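# Load a staple stick onto an open stapler's rail

## Task

Pick a staple stick out of the tray and seat it over the rail of the opened stapler so it straddles the rail with its legs pointing downward. The stapler must end up resting flat and directly on the table. The result must hold by itself, not because the robot is still supporting it. Finally release everything and move the grippers away.

## Robot and tools

Robot: two arms, left_arm and right_arm, each ending in a two-finger parallel gripper with a wrist camera. Base origins in the scene frame: left_arm at (-0.011, +0.235, 0) m, right_arm at (-0.025, -0.227, 0) m, both turned only slightly about z.

Scene frame: origin on the table surface midway between the arms; +x points out across the table, +z points up, and left_arm sits on the +y side. The arm names do not correspond to image left or right. Gripper frame: the fingers extend along the gripper's +z, and they close and open along its y axis. The reported end_effector_position is the point between the finger pads, roughly 1 cm short of the fingertips.

Command row: always 14 numbers, each in [-1, 1], even when one arm stays still. Order: dx, dy, dz, rx, ry, rz, opening for left_arm, then the same seven for right_arm. The first six are an offset, not a pose: a displacement from the gripper's measured pose at the start of the action, expressed in that gripper's own axes. Scale: 1.0 equals 0.6 m for dx, dy, dz and 180 degrees for rotation; rx, ry, rz form a single rotation vector. Opening is absolute, not an offset: +1 is fully open (0.093 m gap), -1 is closed.

execute_actions(actions): a list of actions run one after another. Each action is a table of at most 15 rows; each row lasts one control step of 1/30 s, and if fewer than 15 rows are given the last row is repeated for the remaining steps. Every row in an action is measured from the pose at that action's start, not from the row before. For the first action of a call, the start is the last pose reported in this scene. An empty list only returns the current state and images.

move(target, speed, blocking): target is one 14-number row, its offsets measured from the pose in the latest result that shows one. Grippers travel straight lines that finish together, lasting 0.5 to 10 s; anything longer is cut off at 10 s before arriving. speed is the top path speed in m/s, 0.002 to 0.5 (default 0.25); rotation is capped at twice that value in rad/s. Opening is sent at the start. Paths do not avoid obstacles or the other arm, and grippers may lag, drift, or overshoot speed, especially with the arm near full extension. Faster motion and targets set deeper past a contact mean harder impacts and pressing. blocking=false returns after 0.5 s while motion continues; you must call wait or stop before sending further actions or moves. The result adds a "move:" line giving the ending (done, off_target, moving, held, fault) and limits: limits=paced means the commanded pose was clipped; limits=held means a check blocked some steps, after which the arm may suddenly run faster than speed. If only one arm is named, the other finished normally. Per-gripper distances to target are reported.

wait(seconds): 0 to 10; the robot keeps its last command and a running move carries on (returns early when it ends). stop(): brakes a running move; it needs braking distance, more at speed; fingers keep moving. zoom_image(camera, region): enlarges [x0, y0, x1, y1] pixels (origin top-left, at most 504 by 504) of cam_head_left, cam_head_right, cam_high, cam_low, cam_left_wrist or cam_right_wrist. read_manual(section): only "licences"; moves nothing. finished_scene(scene): pass the current scene's number; irreversible, and the goal must already be met and stable.

Controller behaviour: each control step, the commanded pose is limited to 70 mm and 16 degrees from the measured pose, so large offsets take several actions; after an action the arm continues at most to its last clipped pose, so send the remainder next. Position wins over orientation when both cannot be met. Joint friction can leave the gripper up to about 31 mm from the command, and tiny commands may produce no motion. An arm meant to stay put should get the offset back to its desired pose in the first call of a reply and zeros afterwards, always with its intended opening. The robot holds its last command while you are composing a reply.

Results: a state line left_arm: … | right_arm: … with position (m) and quat_wxyz in the scene frame (less accurate at long reach); Hand target lines (where the controller is currently driving each gripper); Joint positions ending with finger gap in metres (zero once an object blocks the fingers); joint torques (offset, noisy); step readings with HELD marking held-back steps; "pose unreachable" when a clearance check altered a command; FAULT and MOTOR HOT lines; camera images and any changed calibration.

Gripping: grip_measured is the finger motor position on the same +1/-1 scale. Pads meet near -0.94; every millimetre of object width adds about 0.0208, with a fixed per-gripper error up to about 0.02. Sending a value below the object's width reading squeezes harder, up to roughly 50 to 62 N per pad (less on parts under about 5 mm). On a rigid flat part the reading settles no more than about 0.21 below its width value. Keep sending the same closing value to keep holding.

Joint ranges (rad): waist -2.618 to 3.054, shoulder 0 to 3.142, elbow 0 to 3.142, wrist pitch and yaw -1.571 to 1.571, wrist roll -2.094 to 2.094; elbows cannot fully straighten.

Avoid: knocking anything off the table, dropping or slamming parts, hard shoves, and contact between the two arms. Holding loads heats motors: warnings start at 75 °C, 90 °C halts that arm for 10 s, and 100 °C makes it go limp and fall. Expect occasional brief tugs on held parts or pushes on loose ones.

Each tool is called after "Request:" as name(argument=value, ...), one argument or row to a line, values as JSON.

## Session

Request:
execute_actions(
  actions=[],
)

Scene clock: 0.00 s.
left_arm: end_effector_position=(+0.2237, +0.5378, +0.1867) grip_measured=+0.985 end_effector_quat_wxyz=(-0.276, +0.689, -0.557, -0.371) | right_arm: end_effector_position=(+0.0320, -0.5534, +0.2940) grip_measured=+0.989 end_effector_quat_wxyz=(+0.727, +0.584, +0.281, +0.228)
Joint positions: left_arm=[ 0.441  1.635  1.29  -0.815 -0.898 -1.022  0.092] | right_arm=[-1.949  1.166  0.47   0.997 -1.003  1.682  0.093]
Joint velocities: left_arm=[-0.002 -0.022 -0.007 -0.037  0.037 -0.007  0.001] | right_arm=[ 0.002  0.012 -0.012 -0.051 -0.037 -0.051  0.   ]
Joint torques (N m, as the arm reports them, + toward a larger angle): no reading
Motor temperatures (°C, as the motors report them): left_arm=[23 24 22 21 24 23] | right_arm=[24 21 25 24 25 24]
Hand target (left_arm): +0.224, +0.538, +0.187; -0.276, +0.689, -0.557, -0.371
Hand target (right_arm): +0.032, -0.553, +0.294; +0.727, +0.584, +0.281, +0.228

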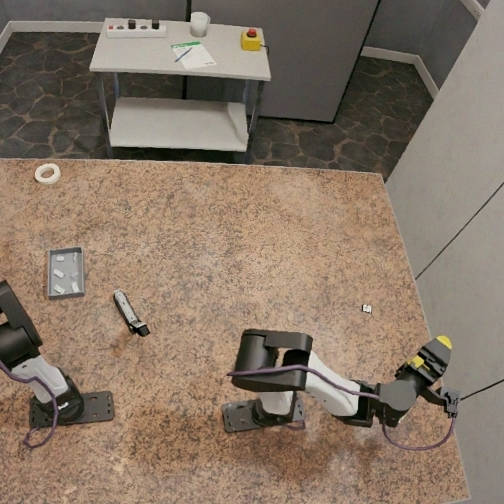

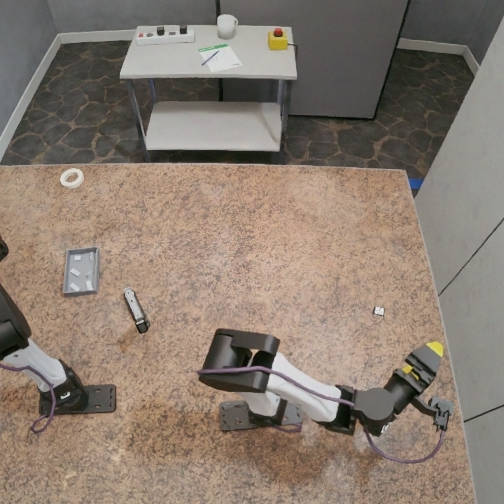

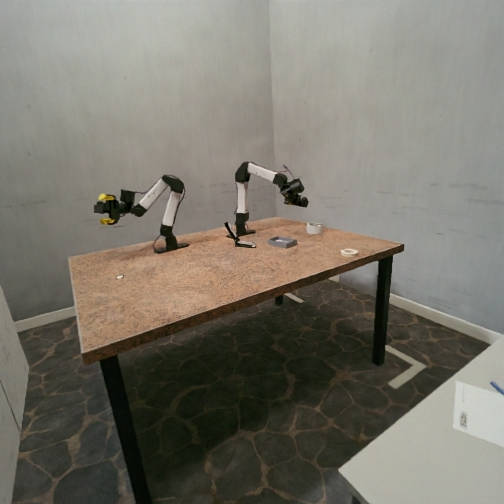

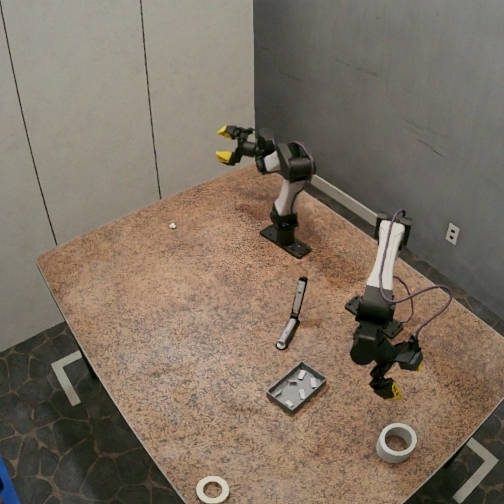

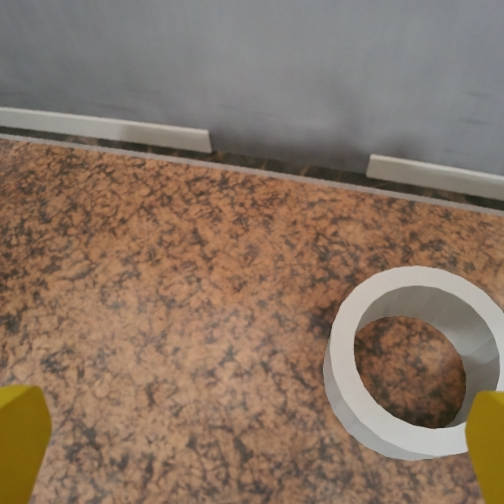

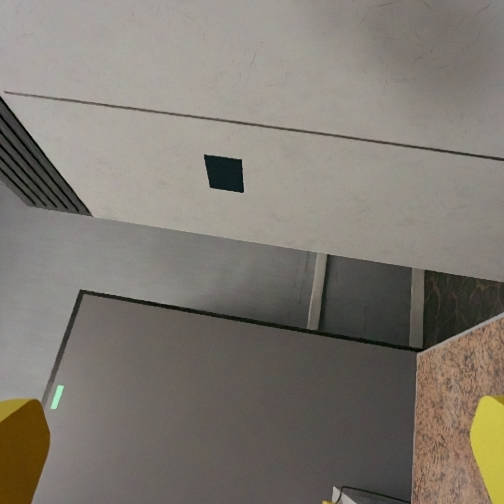

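Request:
zoom_image(
  camera="cam_head_left",
  region=[30, 235, 170, 350],
)

Request:
zoom_image(
  camera="cam_head_right",
  region=[40, 235, 180, 350],
)

Request:
zoom_image(
  camera="cam_high",
  region=[230, 260, 370, 420],
)

Request:
zoom_image(
  camera="cam_low",
  region=[200, 200, 370, 420],
)

Region (30, 235, 170, 350) of cam_head_left's 504x504 image, scaled by 3.600, with more detail than that image has; it fills the top 414 rows of this view, and the rest is white.

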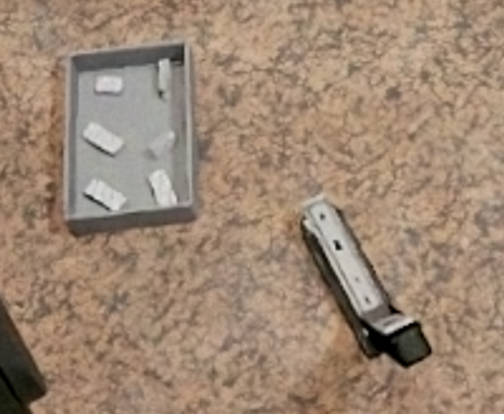

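Region (40, 235, 180, 350) of cam_head_right's 504x504 image, scaled by 3.600, with more detail than that image has; it fills the top 414 rows of this view, and the rest is white.

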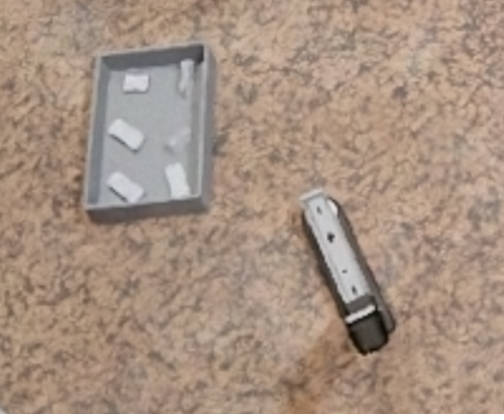

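Region (230, 260, 370, 420) of cam_high's 504x504 image, scaled by 3.150, with more detail than that image has; it fills the left 441 columns of this view, and the rest is white.

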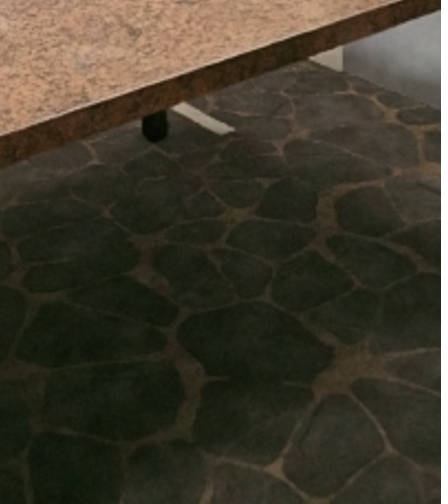

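Region (200, 200, 370, 420) of cam_low's 504x504 image, scaled by 2.291, with more detail than that image has; it fills the left 389 columns of this view, and the rest is white.

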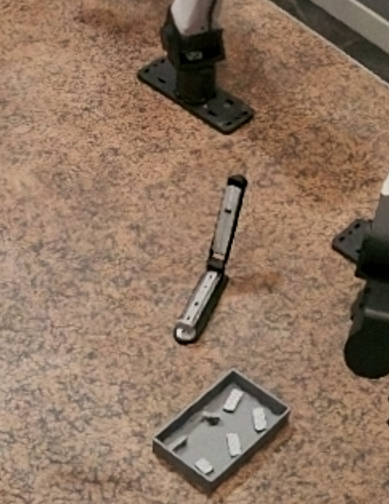

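Request:
move(
  target=[0.302,-0.08,-0.33,0.279,0.207,0.518,1,0,0,0,0,0,0,1],
  speed=0.3,
)

Request:
zoom_image(
  camera="cam_left_wrist",
  region=[0, 0, 504, 504],
)

Scene clock: 53.43 s.
left_arm: end_effector_position=(+0.3261, +0.2920, +0.1470) grip_measured=+0.985 end_effector_quat_wxyz=(-0.001, -0.013, +1.000, -0.001) | right_arm: end_effector_position=(+0.0320, -0.5534, +0.2940) grip_measured=+0.989 end_effector_quat_wxyz=(+0.727, +0.584, +0.281, +0.228)
Joint positions: left_arm=[ 0.048  1.843  1.689 -1.42   0.001  0.141  0.092] | right_arm=[-1.949  1.166  0.47   0.997 -1.003  1.682  0.093]
Joint velocities: left_arm=[ 0.002 -0.007 -0.007  0.007 -0.037  0.051  0.   ] | right_arm=[-0.012 -0.002 -0.007  0.037  0.022  0.066 -0.001]
Joint torques (N m, as the arm reports them, + toward a larger angle): left_arm=[-0.62 -9.58  8.83  0.26  0.06  0.13] | right_arm=[-0.32 -3.19  8.47  1.64  0.27 -0.02]
Motor temperatures (°C, as the motors report them): left_arm=[23 31 28 23 24 23] | right_arm=[24 23 33 32 25 24]
Hand target (left_arm): +0.329, +0.288, +0.149; -0.001, -0.002, +1.000, -0.005
Hand target (right_arm): +0.032, -0.553, +0.294; +0.727, +0.584, +0.281, +0.228
Off the commanded pose (left_arm): 0.005 m, 2 deg.
Off the commanded pose (right_arm): 0.000 m, 0 deg.
move: done
camera_calibration (this result's frames):
cam_left_wrist: T_world_to_cam=[[0.0403071, -0.999176, -0.00467377, 0.274651], [-0.897888, -0.0382725, 0.438557, 0.278849], [-0.438374, -0.0134804, -0.898691, 0.364697], [0, 0, 0, 1]] pos_world=[0.399179, 0.290014, 0.206742]

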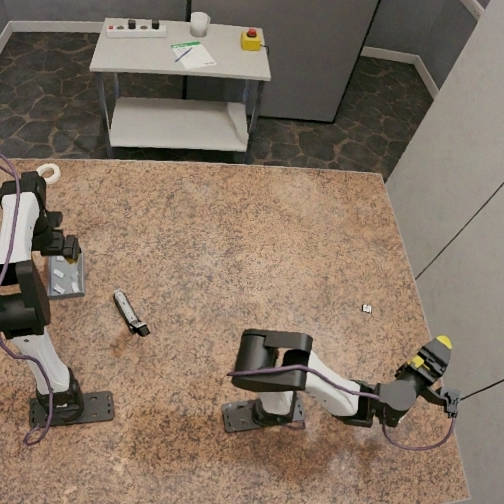

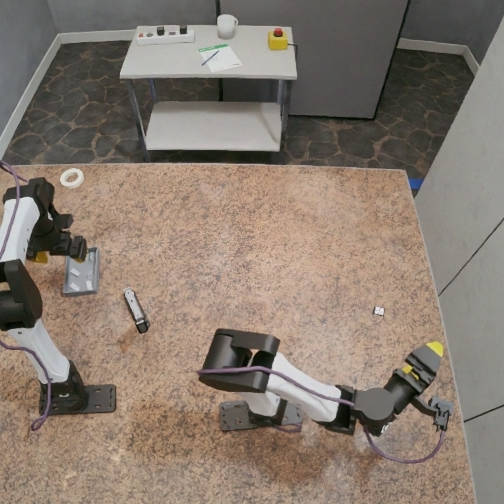

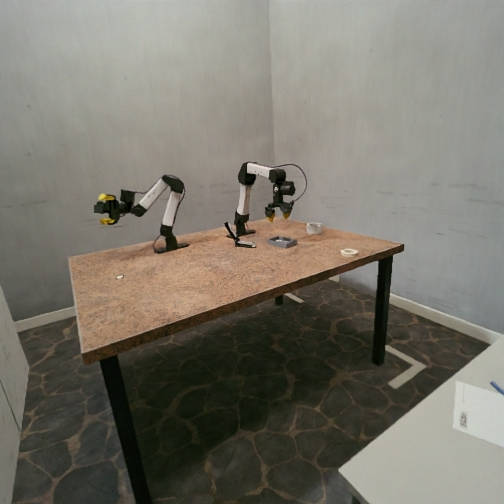

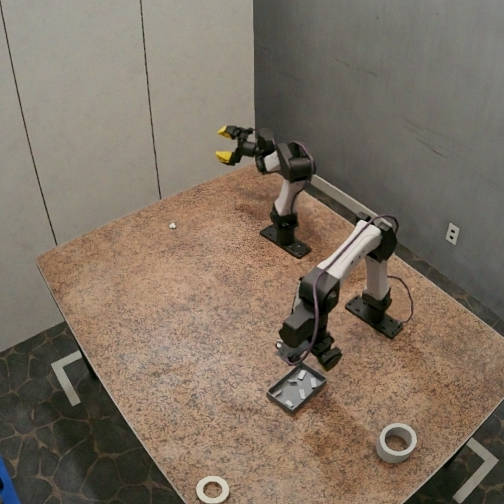

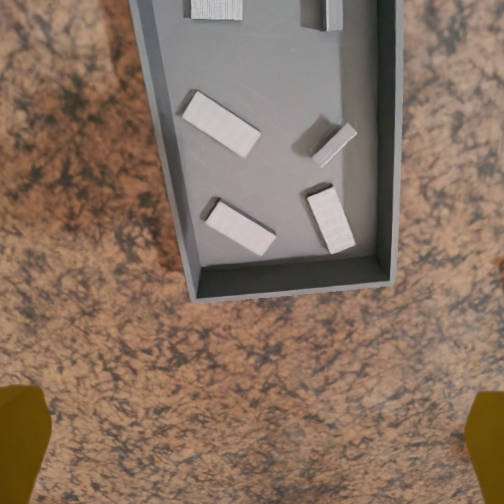

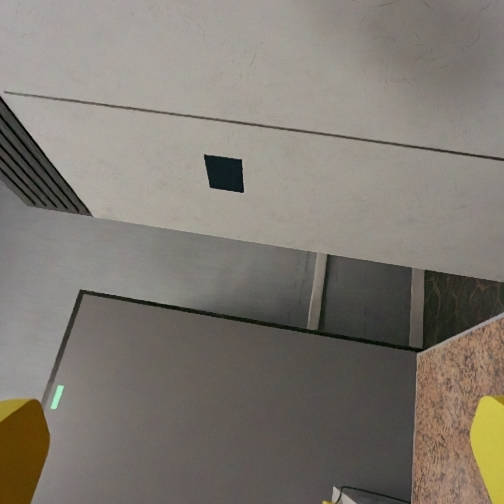

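Region (0, 0, 504, 504) of cam_left_wrist's 504x504 image, scaled by 1.000.

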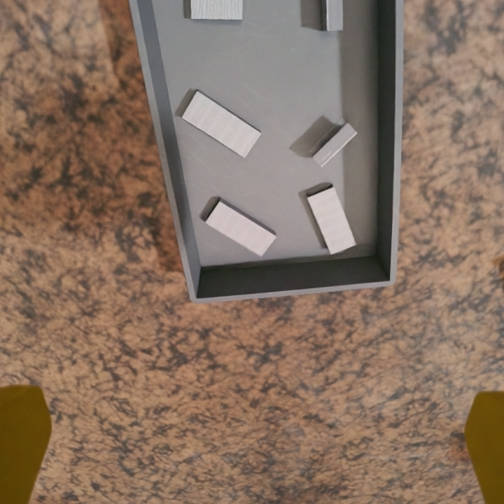

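Request:
move(
  target=[-0.068,0.02,0.095,0,0,-0.3,-0.4,0,0,0,0,0,0,1],
  speed=0.2,
)

Scene clock: 79.40 s.
left_arm: end_effector_position=(+0.3647, +0.2983, +0.0922) grip_measured=-0.398 end_effector_quat_wxyz=(-0.003, -0.453, +0.892, -0.000) | right_arm: end_effector_position=(+0.0320, -0.5534, +0.2940) grip_measured=+0.989 end_effector_quat_wxyz=(+0.727, +0.584, +0.281, +0.228)
Joint positions: left_arm=[ 0.048  2.003  1.689 -1.263  0.002 -0.773  0.026] | right_arm=[-1.949  1.166  0.47   0.997 -1.003  1.682  0.093]
Joint velocities: left_arm=[ 0.007 -0.002 -0.002 -0.081  0.022 -0.051 -0.001] | right_arm=[-0.012 -0.012 -0.002  0.051 -0.037 -0.007 -0.001]
Joint torques (N m, as the arm reports them, + toward a larger angle): left_arm=[  1.42 -11.41   7.21   0.37  -0.07  -0.05] | right_arm=[-0.23 -2.93  8.45  1.64  0.28 -0.05]
Motor temperatures (°C, as the motors report them): left_arm=[23 33 29 22 24 23] | right_arm=[24 23 34 33 25 24]
Hand target (left_arm): +0.366, +0.305, +0.089; -0.002, -0.465, +0.885, +0.000
Hand target (right_arm): +0.032, -0.553, +0.294; +0.727, +0.584, +0.281, +0.228
Off the commanded pose (left_arm): 0.007 m, 2 deg.
Off the commanded pose (right_arm): 0.000 m, 0 deg.
move: done
camera_calibration (this result's frames):
cam_left_wrist: T_world_to_cam=[[0.815884, -0.578148, -0.00879027, -0.128935], [-0.515728, -0.734503, 0.441056, 0.405932], [-0.261452, -0.355317, -0.897436, 0.369797], [0, 0, 0, 1]] pos_world=[0.411231, 0.35501, 0.151697]

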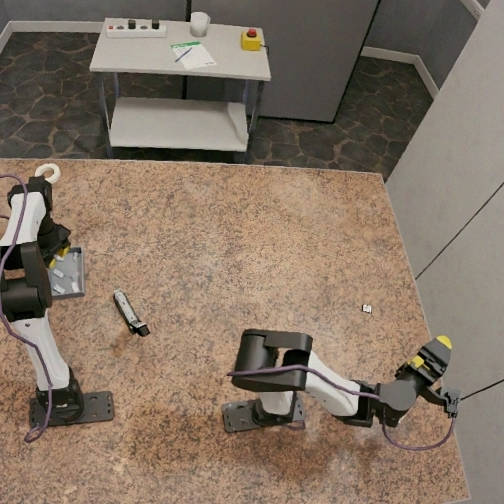

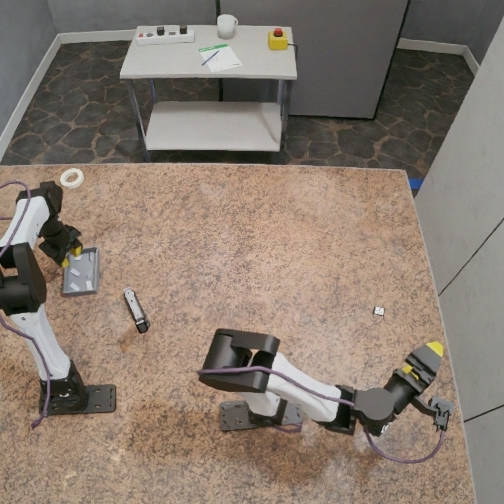

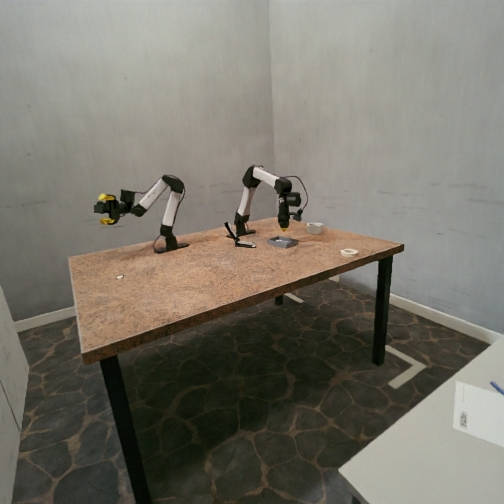

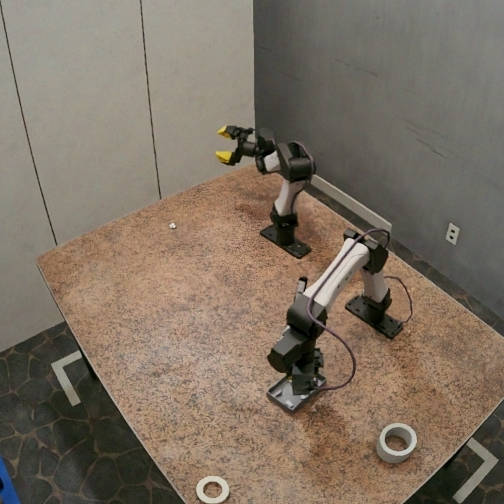

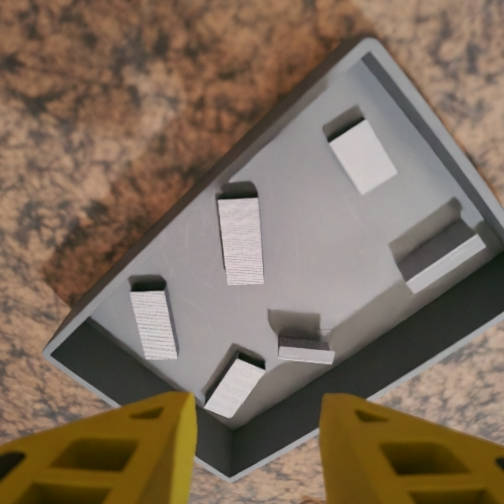

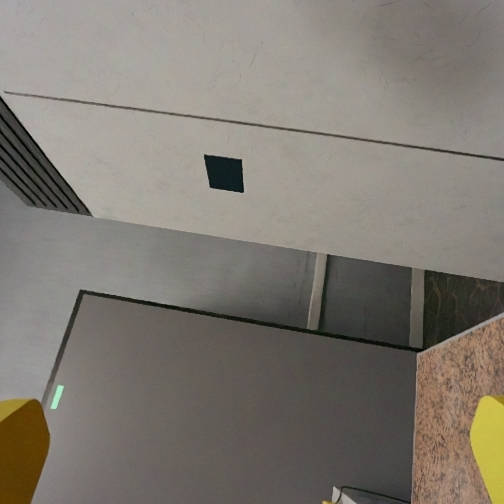

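Request:
move(
  target=[-0.014,0.009,0.1,0,0,0,-0.4,0,0,0,0,0,0,1],
  speed=0.05,
)

Request:
zoom_image(
  camera="cam_low",
  region=[240, 320, 360, 420],
)

Scene clock: 95.17 s.
left_arm: end_effector_position=(+0.3674, +0.3041, +0.0378) grip_measured=-0.398 end_effector_quat_wxyz=(+0.001, -0.452, +0.892, -0.001) | right_arm: end_effector_position=(+0.0320, -0.5534, +0.2940) grip_measured=+0.989 end_effector_quat_wxyz=(+0.727, +0.584, +0.281, +0.228)
Joint positions: left_arm=[ 0.062  2.046  1.533 -1.055  0.002 -0.758  0.026] | right_arm=[-1.949  1.166  0.47   0.997 -1.003  1.682  0.093]
Joint velocities: left_arm=[-0.002  0.012 -0.022  0.11   0.037 -0.037 -0.001] | right_arm=[0.017 0.002 0.007 0.022 0.051 0.007 0.   ]
Joint torques (N m, as the arm reports them, + toward a larger angle): left_arm=[  1.07 -11.71   5.81   0.41  -0.05   0.16] | right_arm=[-0.27 -2.95  8.42  1.64  0.25 -0.04]
Motor temperatures (°C, as the motors report them): left_arm=[23 35 29 22 24 23] | right_arm=[24 23 35 34 25 24]
Hand target (left_arm): +0.365, +0.308, +0.032; -0.003, -0.453, +0.892, +0.000
Hand target (right_arm): +0.032, -0.553, +0.294; +0.727, +0.584, +0.281, +0.228
Off the commanded pose (left_arm): 0.007 m, 0 deg.
Off the commanded pose (right_arm): 0.000 m, 0 deg.
move: done
camera_calibration (this result's frames):
cam_left_wrist: T_world_to_cam=[[0.81505, -0.579384, -0.00284777, -0.127761], [-0.52049, -0.734341, 0.4357, 0.437446], [-0.254529, -0.353634, -0.900088, 0.320787], [0, 0, 0, 1]] pos_world=[0.413467, 0.360653, 0.0977775]

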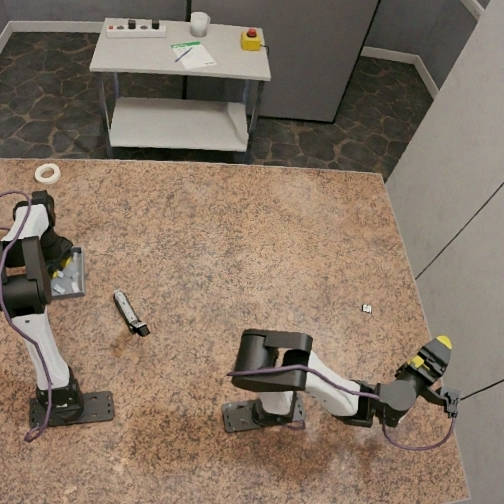

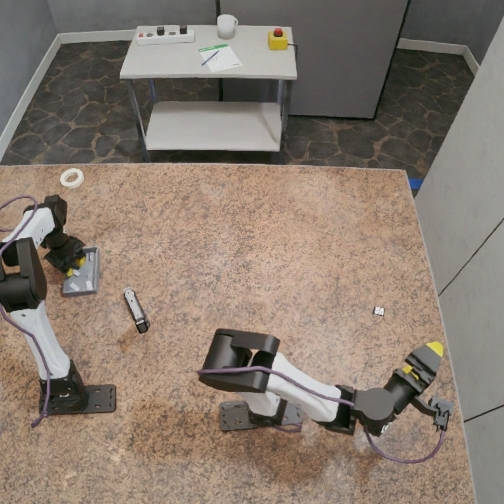

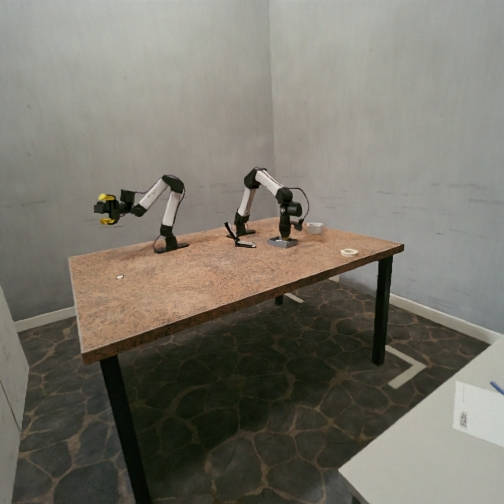

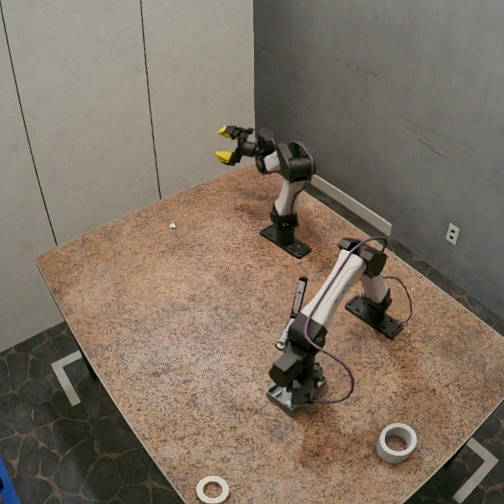

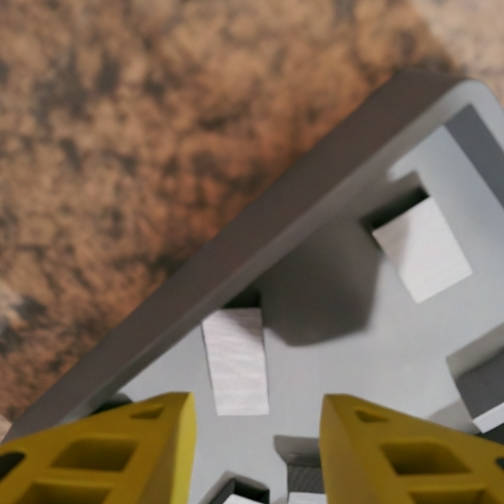

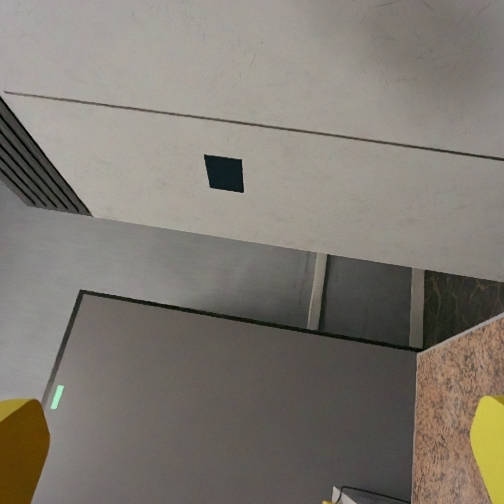

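Region (240, 320, 360, 420) of cam_low's 504x504 image, scaled by 4.200, with more detail than that image has.

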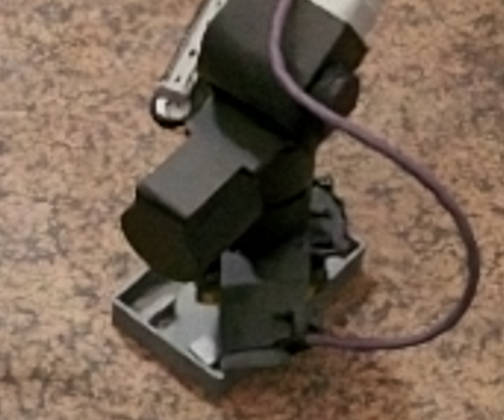

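Request:
move(
  target=[0.008,0.017,0.005,0,0,0,-0.5,0,0,0,0,0,0,1],
  speed=0.03,
)

Scene clock: 109.90 s.
left_arm: end_effector_position=(+0.3575, +0.3023, +0.0330) grip_measured=-0.498 end_effector_quat_wxyz=(-0.006, -0.452, +0.892, +0.000) | right_arm: end_effector_position=(+0.0320, -0.5534, +0.2940) grip_measured=+0.989 end_effector_quat_wxyz=(+0.727, +0.584, +0.281, +0.228)
Joint positions: left_arm=[ 0.062  2.027  1.484 -1.039  0.002 -0.756  0.021] | right_arm=[-1.949  1.166  0.47   0.997 -1.003  1.682  0.093]
Joint velocities: left_arm=[ 0.007  0.002 -0.012  0.037 -0.022 -0.037 -0.001] | right_arm=[-0.022 -0.012  0.017 -0.007 -0.007 -0.007 -0.   ]
Joint torques (N m, as the arm reports them, + toward a larger angle): left_arm=[  0.97 -13.64   5.52   0.39  -0.03   0.11] | right_arm=[-0.38 -3.14  8.3   1.65  0.27 -0.02]
Motor temperatures (°C, as the motors report them): left_arm=[23 37 29 22 24 23] | right_arm=[24 23 36 35 25 24]
Hand target (left_arm): +0.356, +0.306, +0.035; +0.001, -0.452, +0.892, -0.001
Hand target (right_arm): +0.032, -0.553, +0.294; +0.727, +0.584, +0.281, +0.228
Off the commanded pose (left_arm): 0.004 m, 1 deg.
Off the commanded pose (right_arm): 0.000 m, 0 deg.
move: done
camera_calibration (this result's frames):
cam_left_wrist: T_world_to_cam=[[0.814283, -0.580336, -0.0124144, -0.119908], [-0.515385, -0.732658, 0.444511, 0.43045], [-0.267061, -0.355559, -0.895687, 0.318252], [0, 0, 0, 1]] pos_world=[0.40448, 0.358943, 0.0922255]

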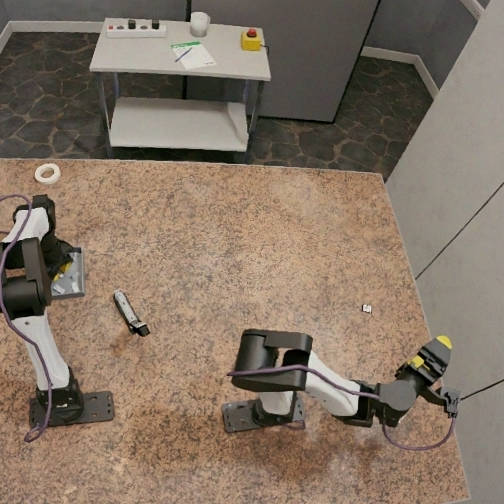

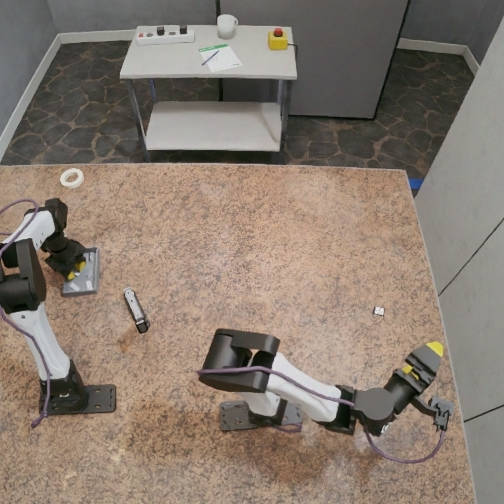

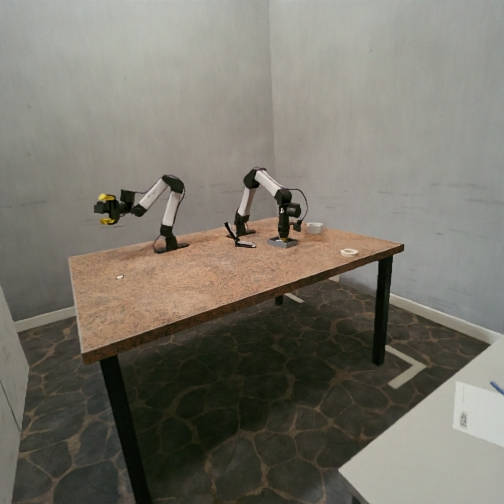

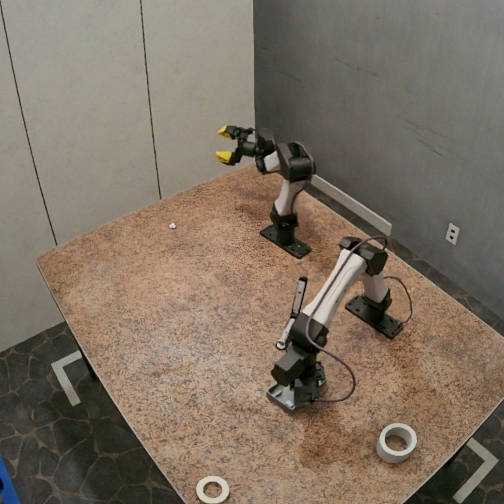

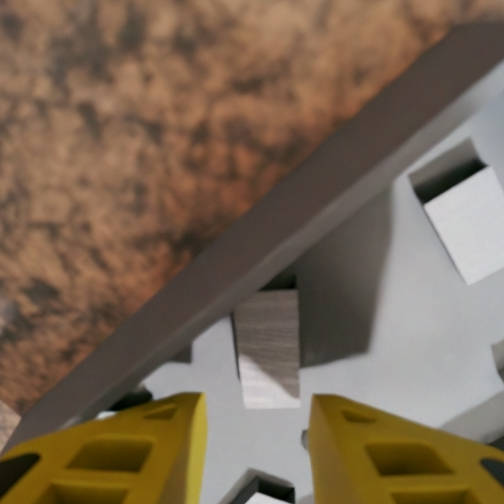

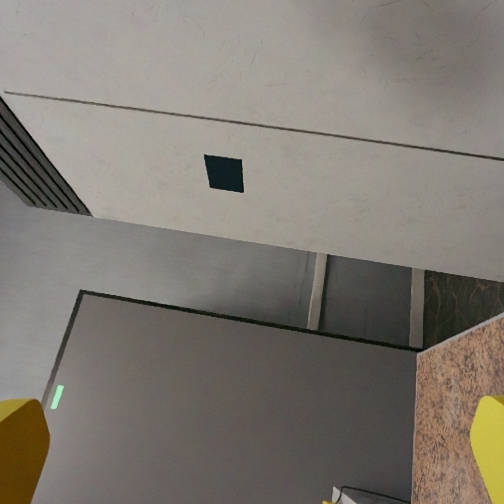

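Request:
move(
  target=[-0.004,-0.002,0.036,0,0,0,-0.5,0,0,0,0,0,0,1],
  speed=0.02,
)

Scene clock: 116.33 s.
left_arm: end_effector_position=(+0.3629, +0.3035, +0.0294) grip_measured=-0.498 end_effector_quat_wxyz=(+0.005, -0.452, +0.892, -0.002) | right_arm: end_effector_position=(+0.0320, -0.5534, +0.2940) grip_measured=+0.989 end_effector_quat_wxyz=(+0.727, +0.584, +0.281, +0.228)
Joint positions: left_arm=[ 0.062  2.032  1.477 -1.006  0.002 -0.756  0.021] | right_arm=[-1.949  1.166  0.47   0.997 -1.003  1.682  0.093]
Joint velocities: left_arm=[ 0.017  0.032 -0.002 -0.007  0.007  0.051  0.001] | right_arm=[-0.007  0.017 -0.002  0.007 -0.11  -0.095 -0.001]
Joint torques (N m, as the arm reports them, + toward a larger angle): left_arm=[ 0.37 -9.38  3.95  0.67 -0.05  0.07] | right_arm=[-0.34 -3.03  8.44  1.63  0.28 -0.04]
Motor temperatures (°C, as the motors report them): left_arm=[23 38 28 22 24 23] | right_arm=[24 23 36 35 25 24]
Hand target (left_arm): +0.359, +0.303, +0.012; -0.006, -0.452, +0.892, +0.001
Hand target (right_arm): +0.032, -0.553, +0.294; +0.727, +0.584, +0.281, +0.228
Off the commanded pose (left_arm): 0.018 m, 1 deg.
Off the commanded pose (right_arm): 0.000 m, 0 deg.
move: off_target (left_arm)
camera_calibration (this result's frames):
cam_left_wrist: T_world_to_cam=[[0.814392, -0.580312, 0.00191981, -0.124165], [-0.524517, -0.734668, 0.430284, 0.439975], [-0.248288, -0.351427, -0.902692, 0.30904], [0, 0, 0, 1]] pos_world=[0.408625, 0.359786, 0.0898916]

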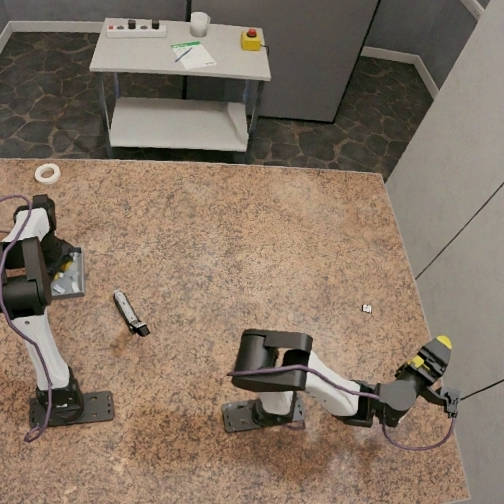

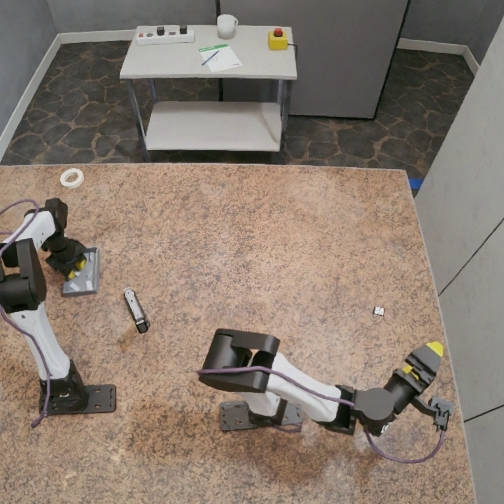

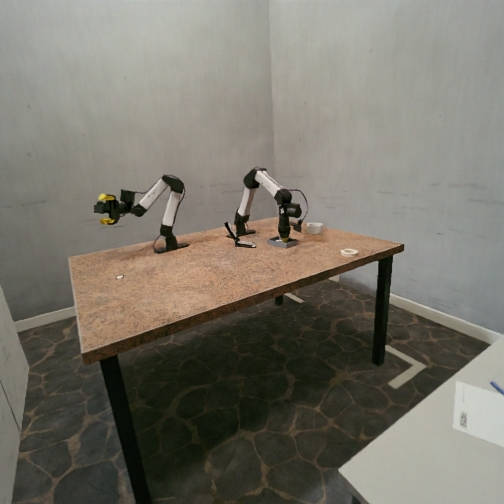

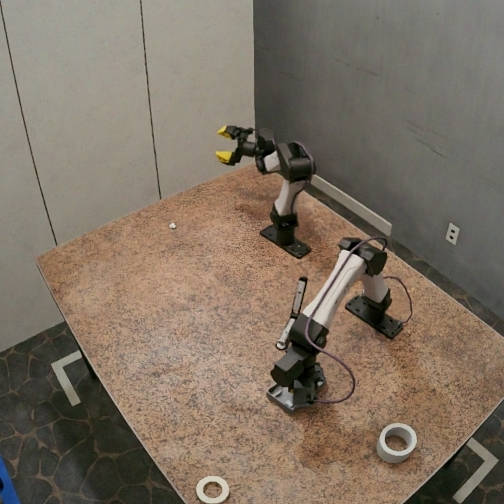

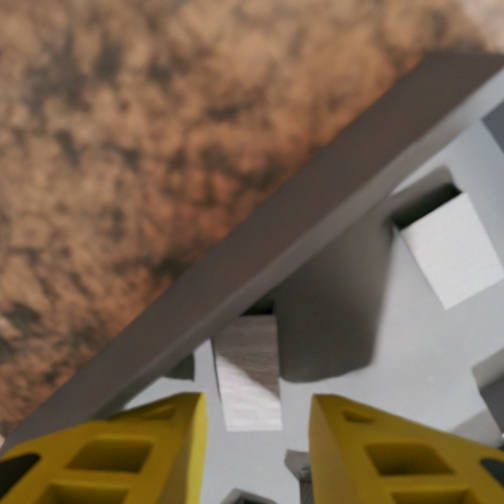

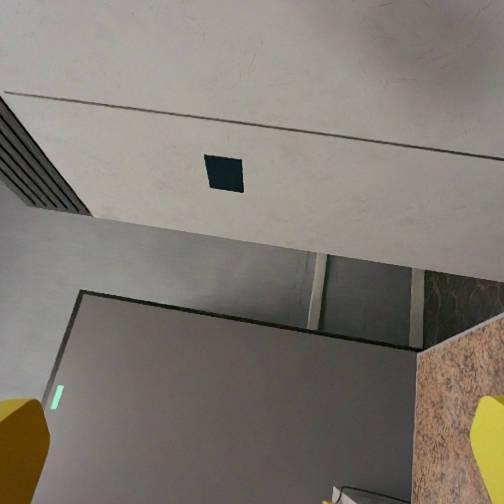

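Request:
move(
  target=[0,0,-0.07,0,0,0,-0.5,0,0,0,0,0,0,1],
  speed=0.1,
)

Request:
execute_actions(
  actions=[],
)

Scene clock: 137.20 s.
left_arm: end_effector_position=(+0.3604, +0.3029, +0.0646) grip_measured=-0.498 end_effector_quat_wxyz=(-0.002, -0.452, +0.892, -0.001) | right_arm: end_effector_position=(+0.0320, -0.5534, +0.2940) grip_measured=+0.989 end_effector_quat_wxyz=(+0.727, +0.584, +0.281, +0.228)
Joint positions: left_arm=[ 0.062  2.001  1.576 -1.149  0.002 -0.756  0.021] | right_arm=[-1.949  1.166  0.47   0.997 -1.003  1.682  0.093]
Joint velocities: left_arm=[-0.002  0.002  0.002 -0.007  0.007  0.007  0.001] | right_arm=[-0.007  0.007  0.007 -0.066  0.066  0.081 -0.001]
Joint torques (N m, as the arm reports them, + toward a larger angle): left_arm=[  0.12 -12.97   8.54   0.22  -0.05   0.05] | right_arm=[-0.28 -3.12  8.28  1.64  0.25 -0.04]
Motor temperatures (°C, as the motors report them): left_arm=[23 38 27 23 24 23] | right_arm=[24 24 37 36 25 24]
Hand target (left_arm): +0.363, +0.303, +0.072; +0.005, -0.452, +0.892, -0.002
Hand target (right_arm): +0.032, -0.553, +0.294; +0.727, +0.584, +0.281, +0.228
Off the commanded pose (left_arm): 0.007 m, 1 deg.
Off the commanded pose (right_arm): 0.000 m, 0 deg.
move: done
camera_calibration (this result's frames):
cam_left_wrist: T_world_to_cam=[[0.814356, -0.580322, -0.00709989, -0.12191], [-0.518703, -0.733265, 0.439624, 0.419941], [-0.26033, -0.354328, -0.898154, 0.344885], [0, 0, 0, 1]] pos_world=[0.406887, 0.359384, 0.124278]

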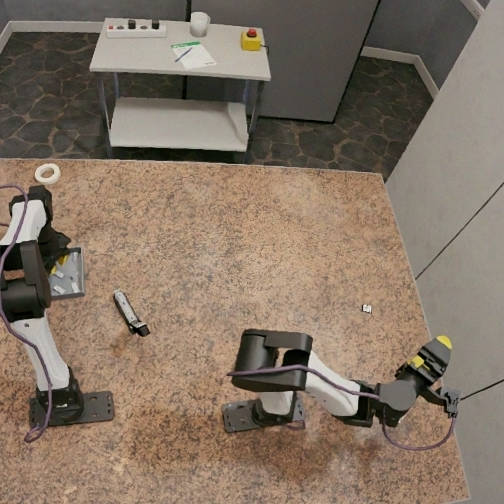

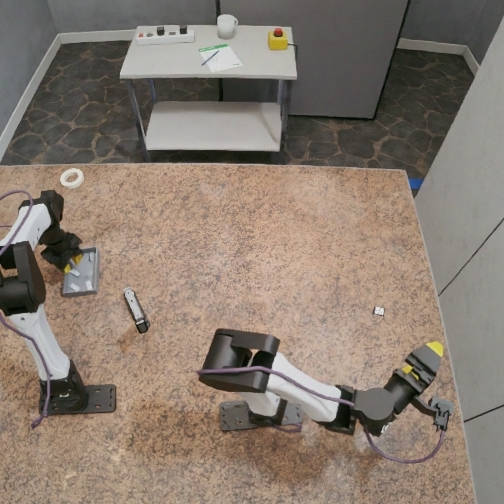

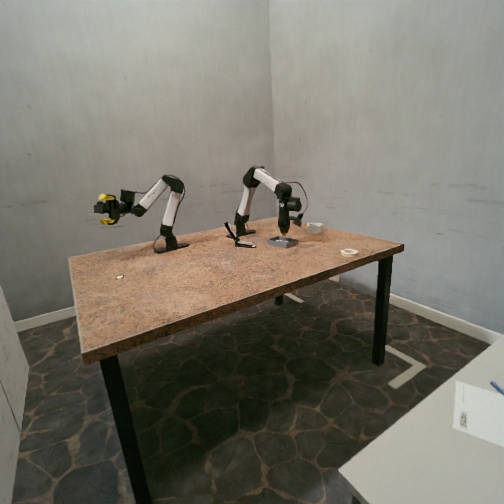

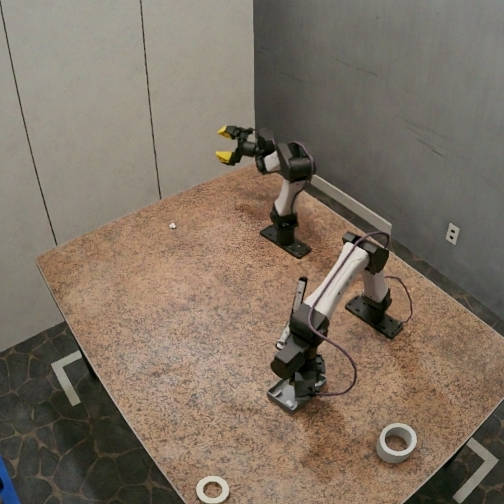

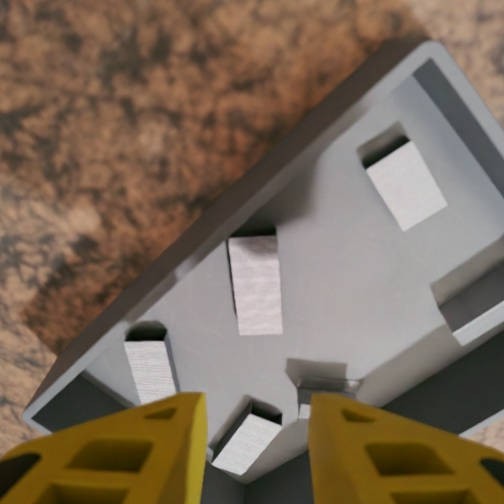

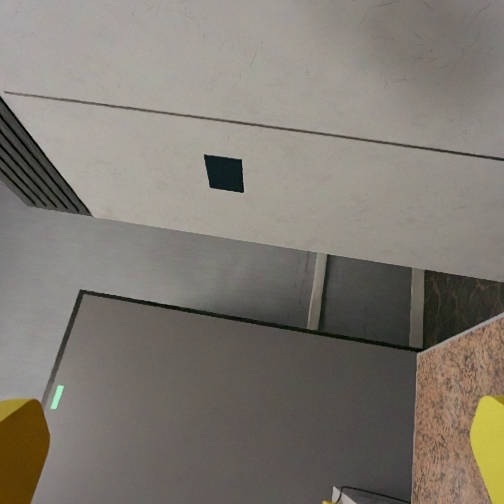

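Scene clock: 137.20 s.
left_arm: end_effector_position=(+0.3604, +0.3029, +0.0646) grip_measured=-0.498 end_effector_quat_wxyz=(-0.002, -0.452, +0.892, -0.001) | right_arm: end_effector_position=(+0.0320, -0.5534, +0.2940) grip_measured=+0.989 end_effector_quat_wxyz=(+0.727, +0.584, +0.281, +0.228)
Joint positions: left_arm=[ 0.062  2.001  1.576 -1.149  0.002 -0.756  0.021] | right_arm=[-1.949  1.166  0.47   0.997 -1.003  1.682  0.093]
Joint velocities: left_arm=[-0.002  0.002  0.002 -0.007  0.007  0.007  0.001] | right_arm=[-0.007  0.007  0.007 -0.066  0.066  0.081 -0.001]
Joint torques (N m, as the arm reports them, + toward a larger angle): left_arm=[  0.12 -12.97   8.54   0.22  -0.05   0.05] | right_arm=[-0.28 -3.12  8.28  1.64  0.25 -0.04]
Motor temperatures (°C, as the motors report them): left_arm=[23 38 27 23 24 23] | right_arm=[24 24 37 36 25 24]
Hand target (left_arm): +0.363, +0.303, +0.072; +0.005, -0.452, +0.892, -0.002
Hand target (right_arm): +0.032, -0.553, +0.294; +0.727, +0.584, +0.281, +0.228
Off the commanded pose (left_arm): 0.007 m, 1 deg.
Off the commanded pose (right_arm): 0.000 m, 0 deg.
camera_calibration (this result's frames):
cam_left_wrist: T_world_to_cam=[[0.814356, -0.580322, -0.00709989, -0.12191], [-0.518703, -0.733265, 0.439624, 0.419941], [-0.26033, -0.354328, -0.898154, 0.344885], [0, 0, 0, 1]] pos_world=[0.406887, 0.359384, 0.124278]

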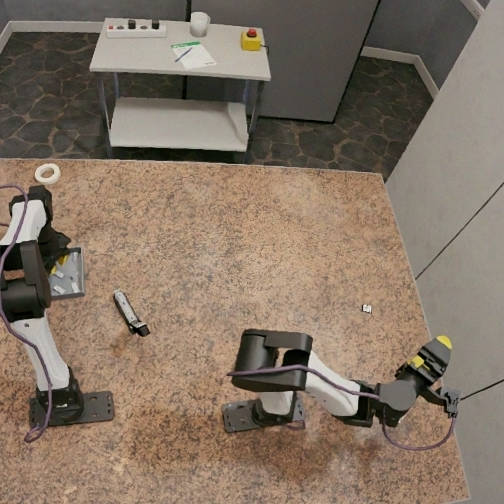

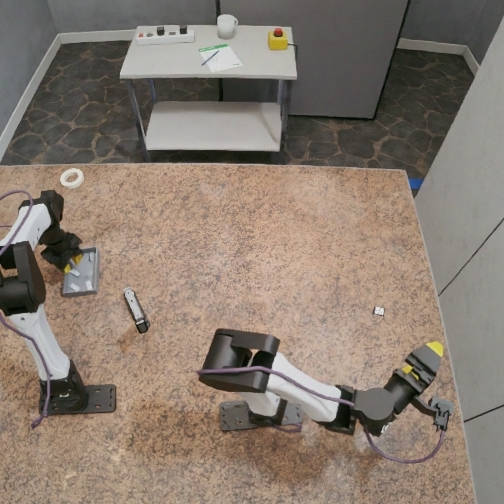

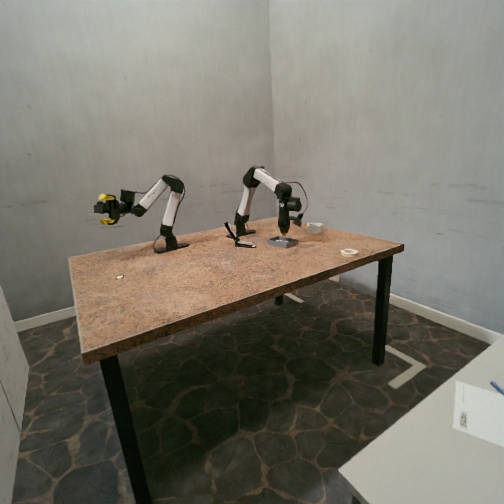

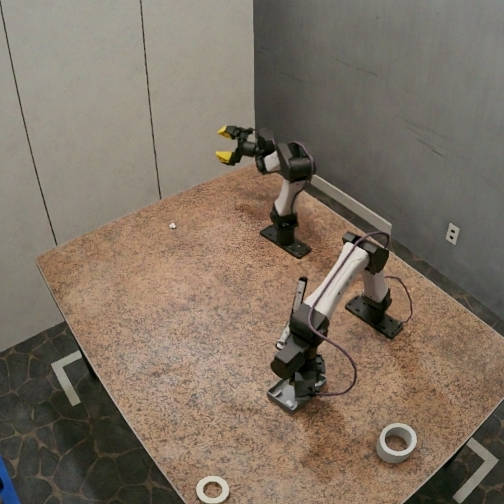

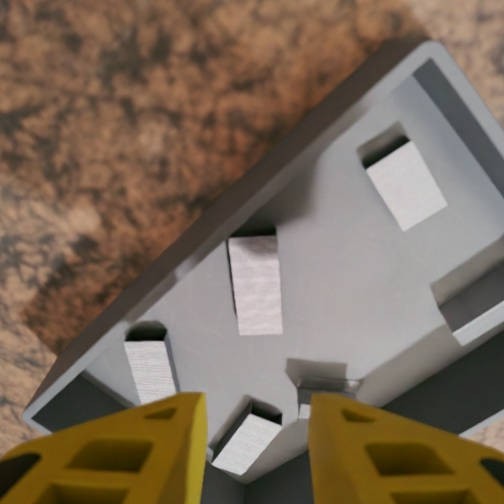

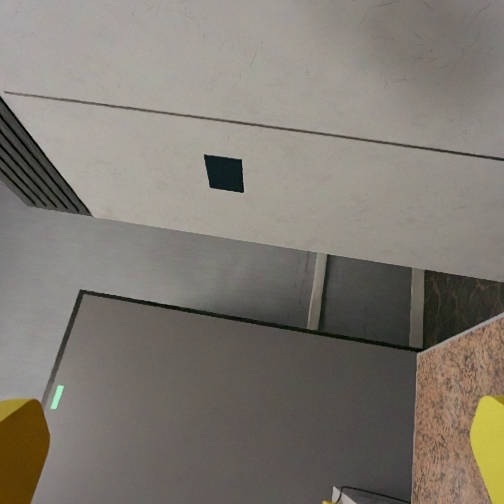

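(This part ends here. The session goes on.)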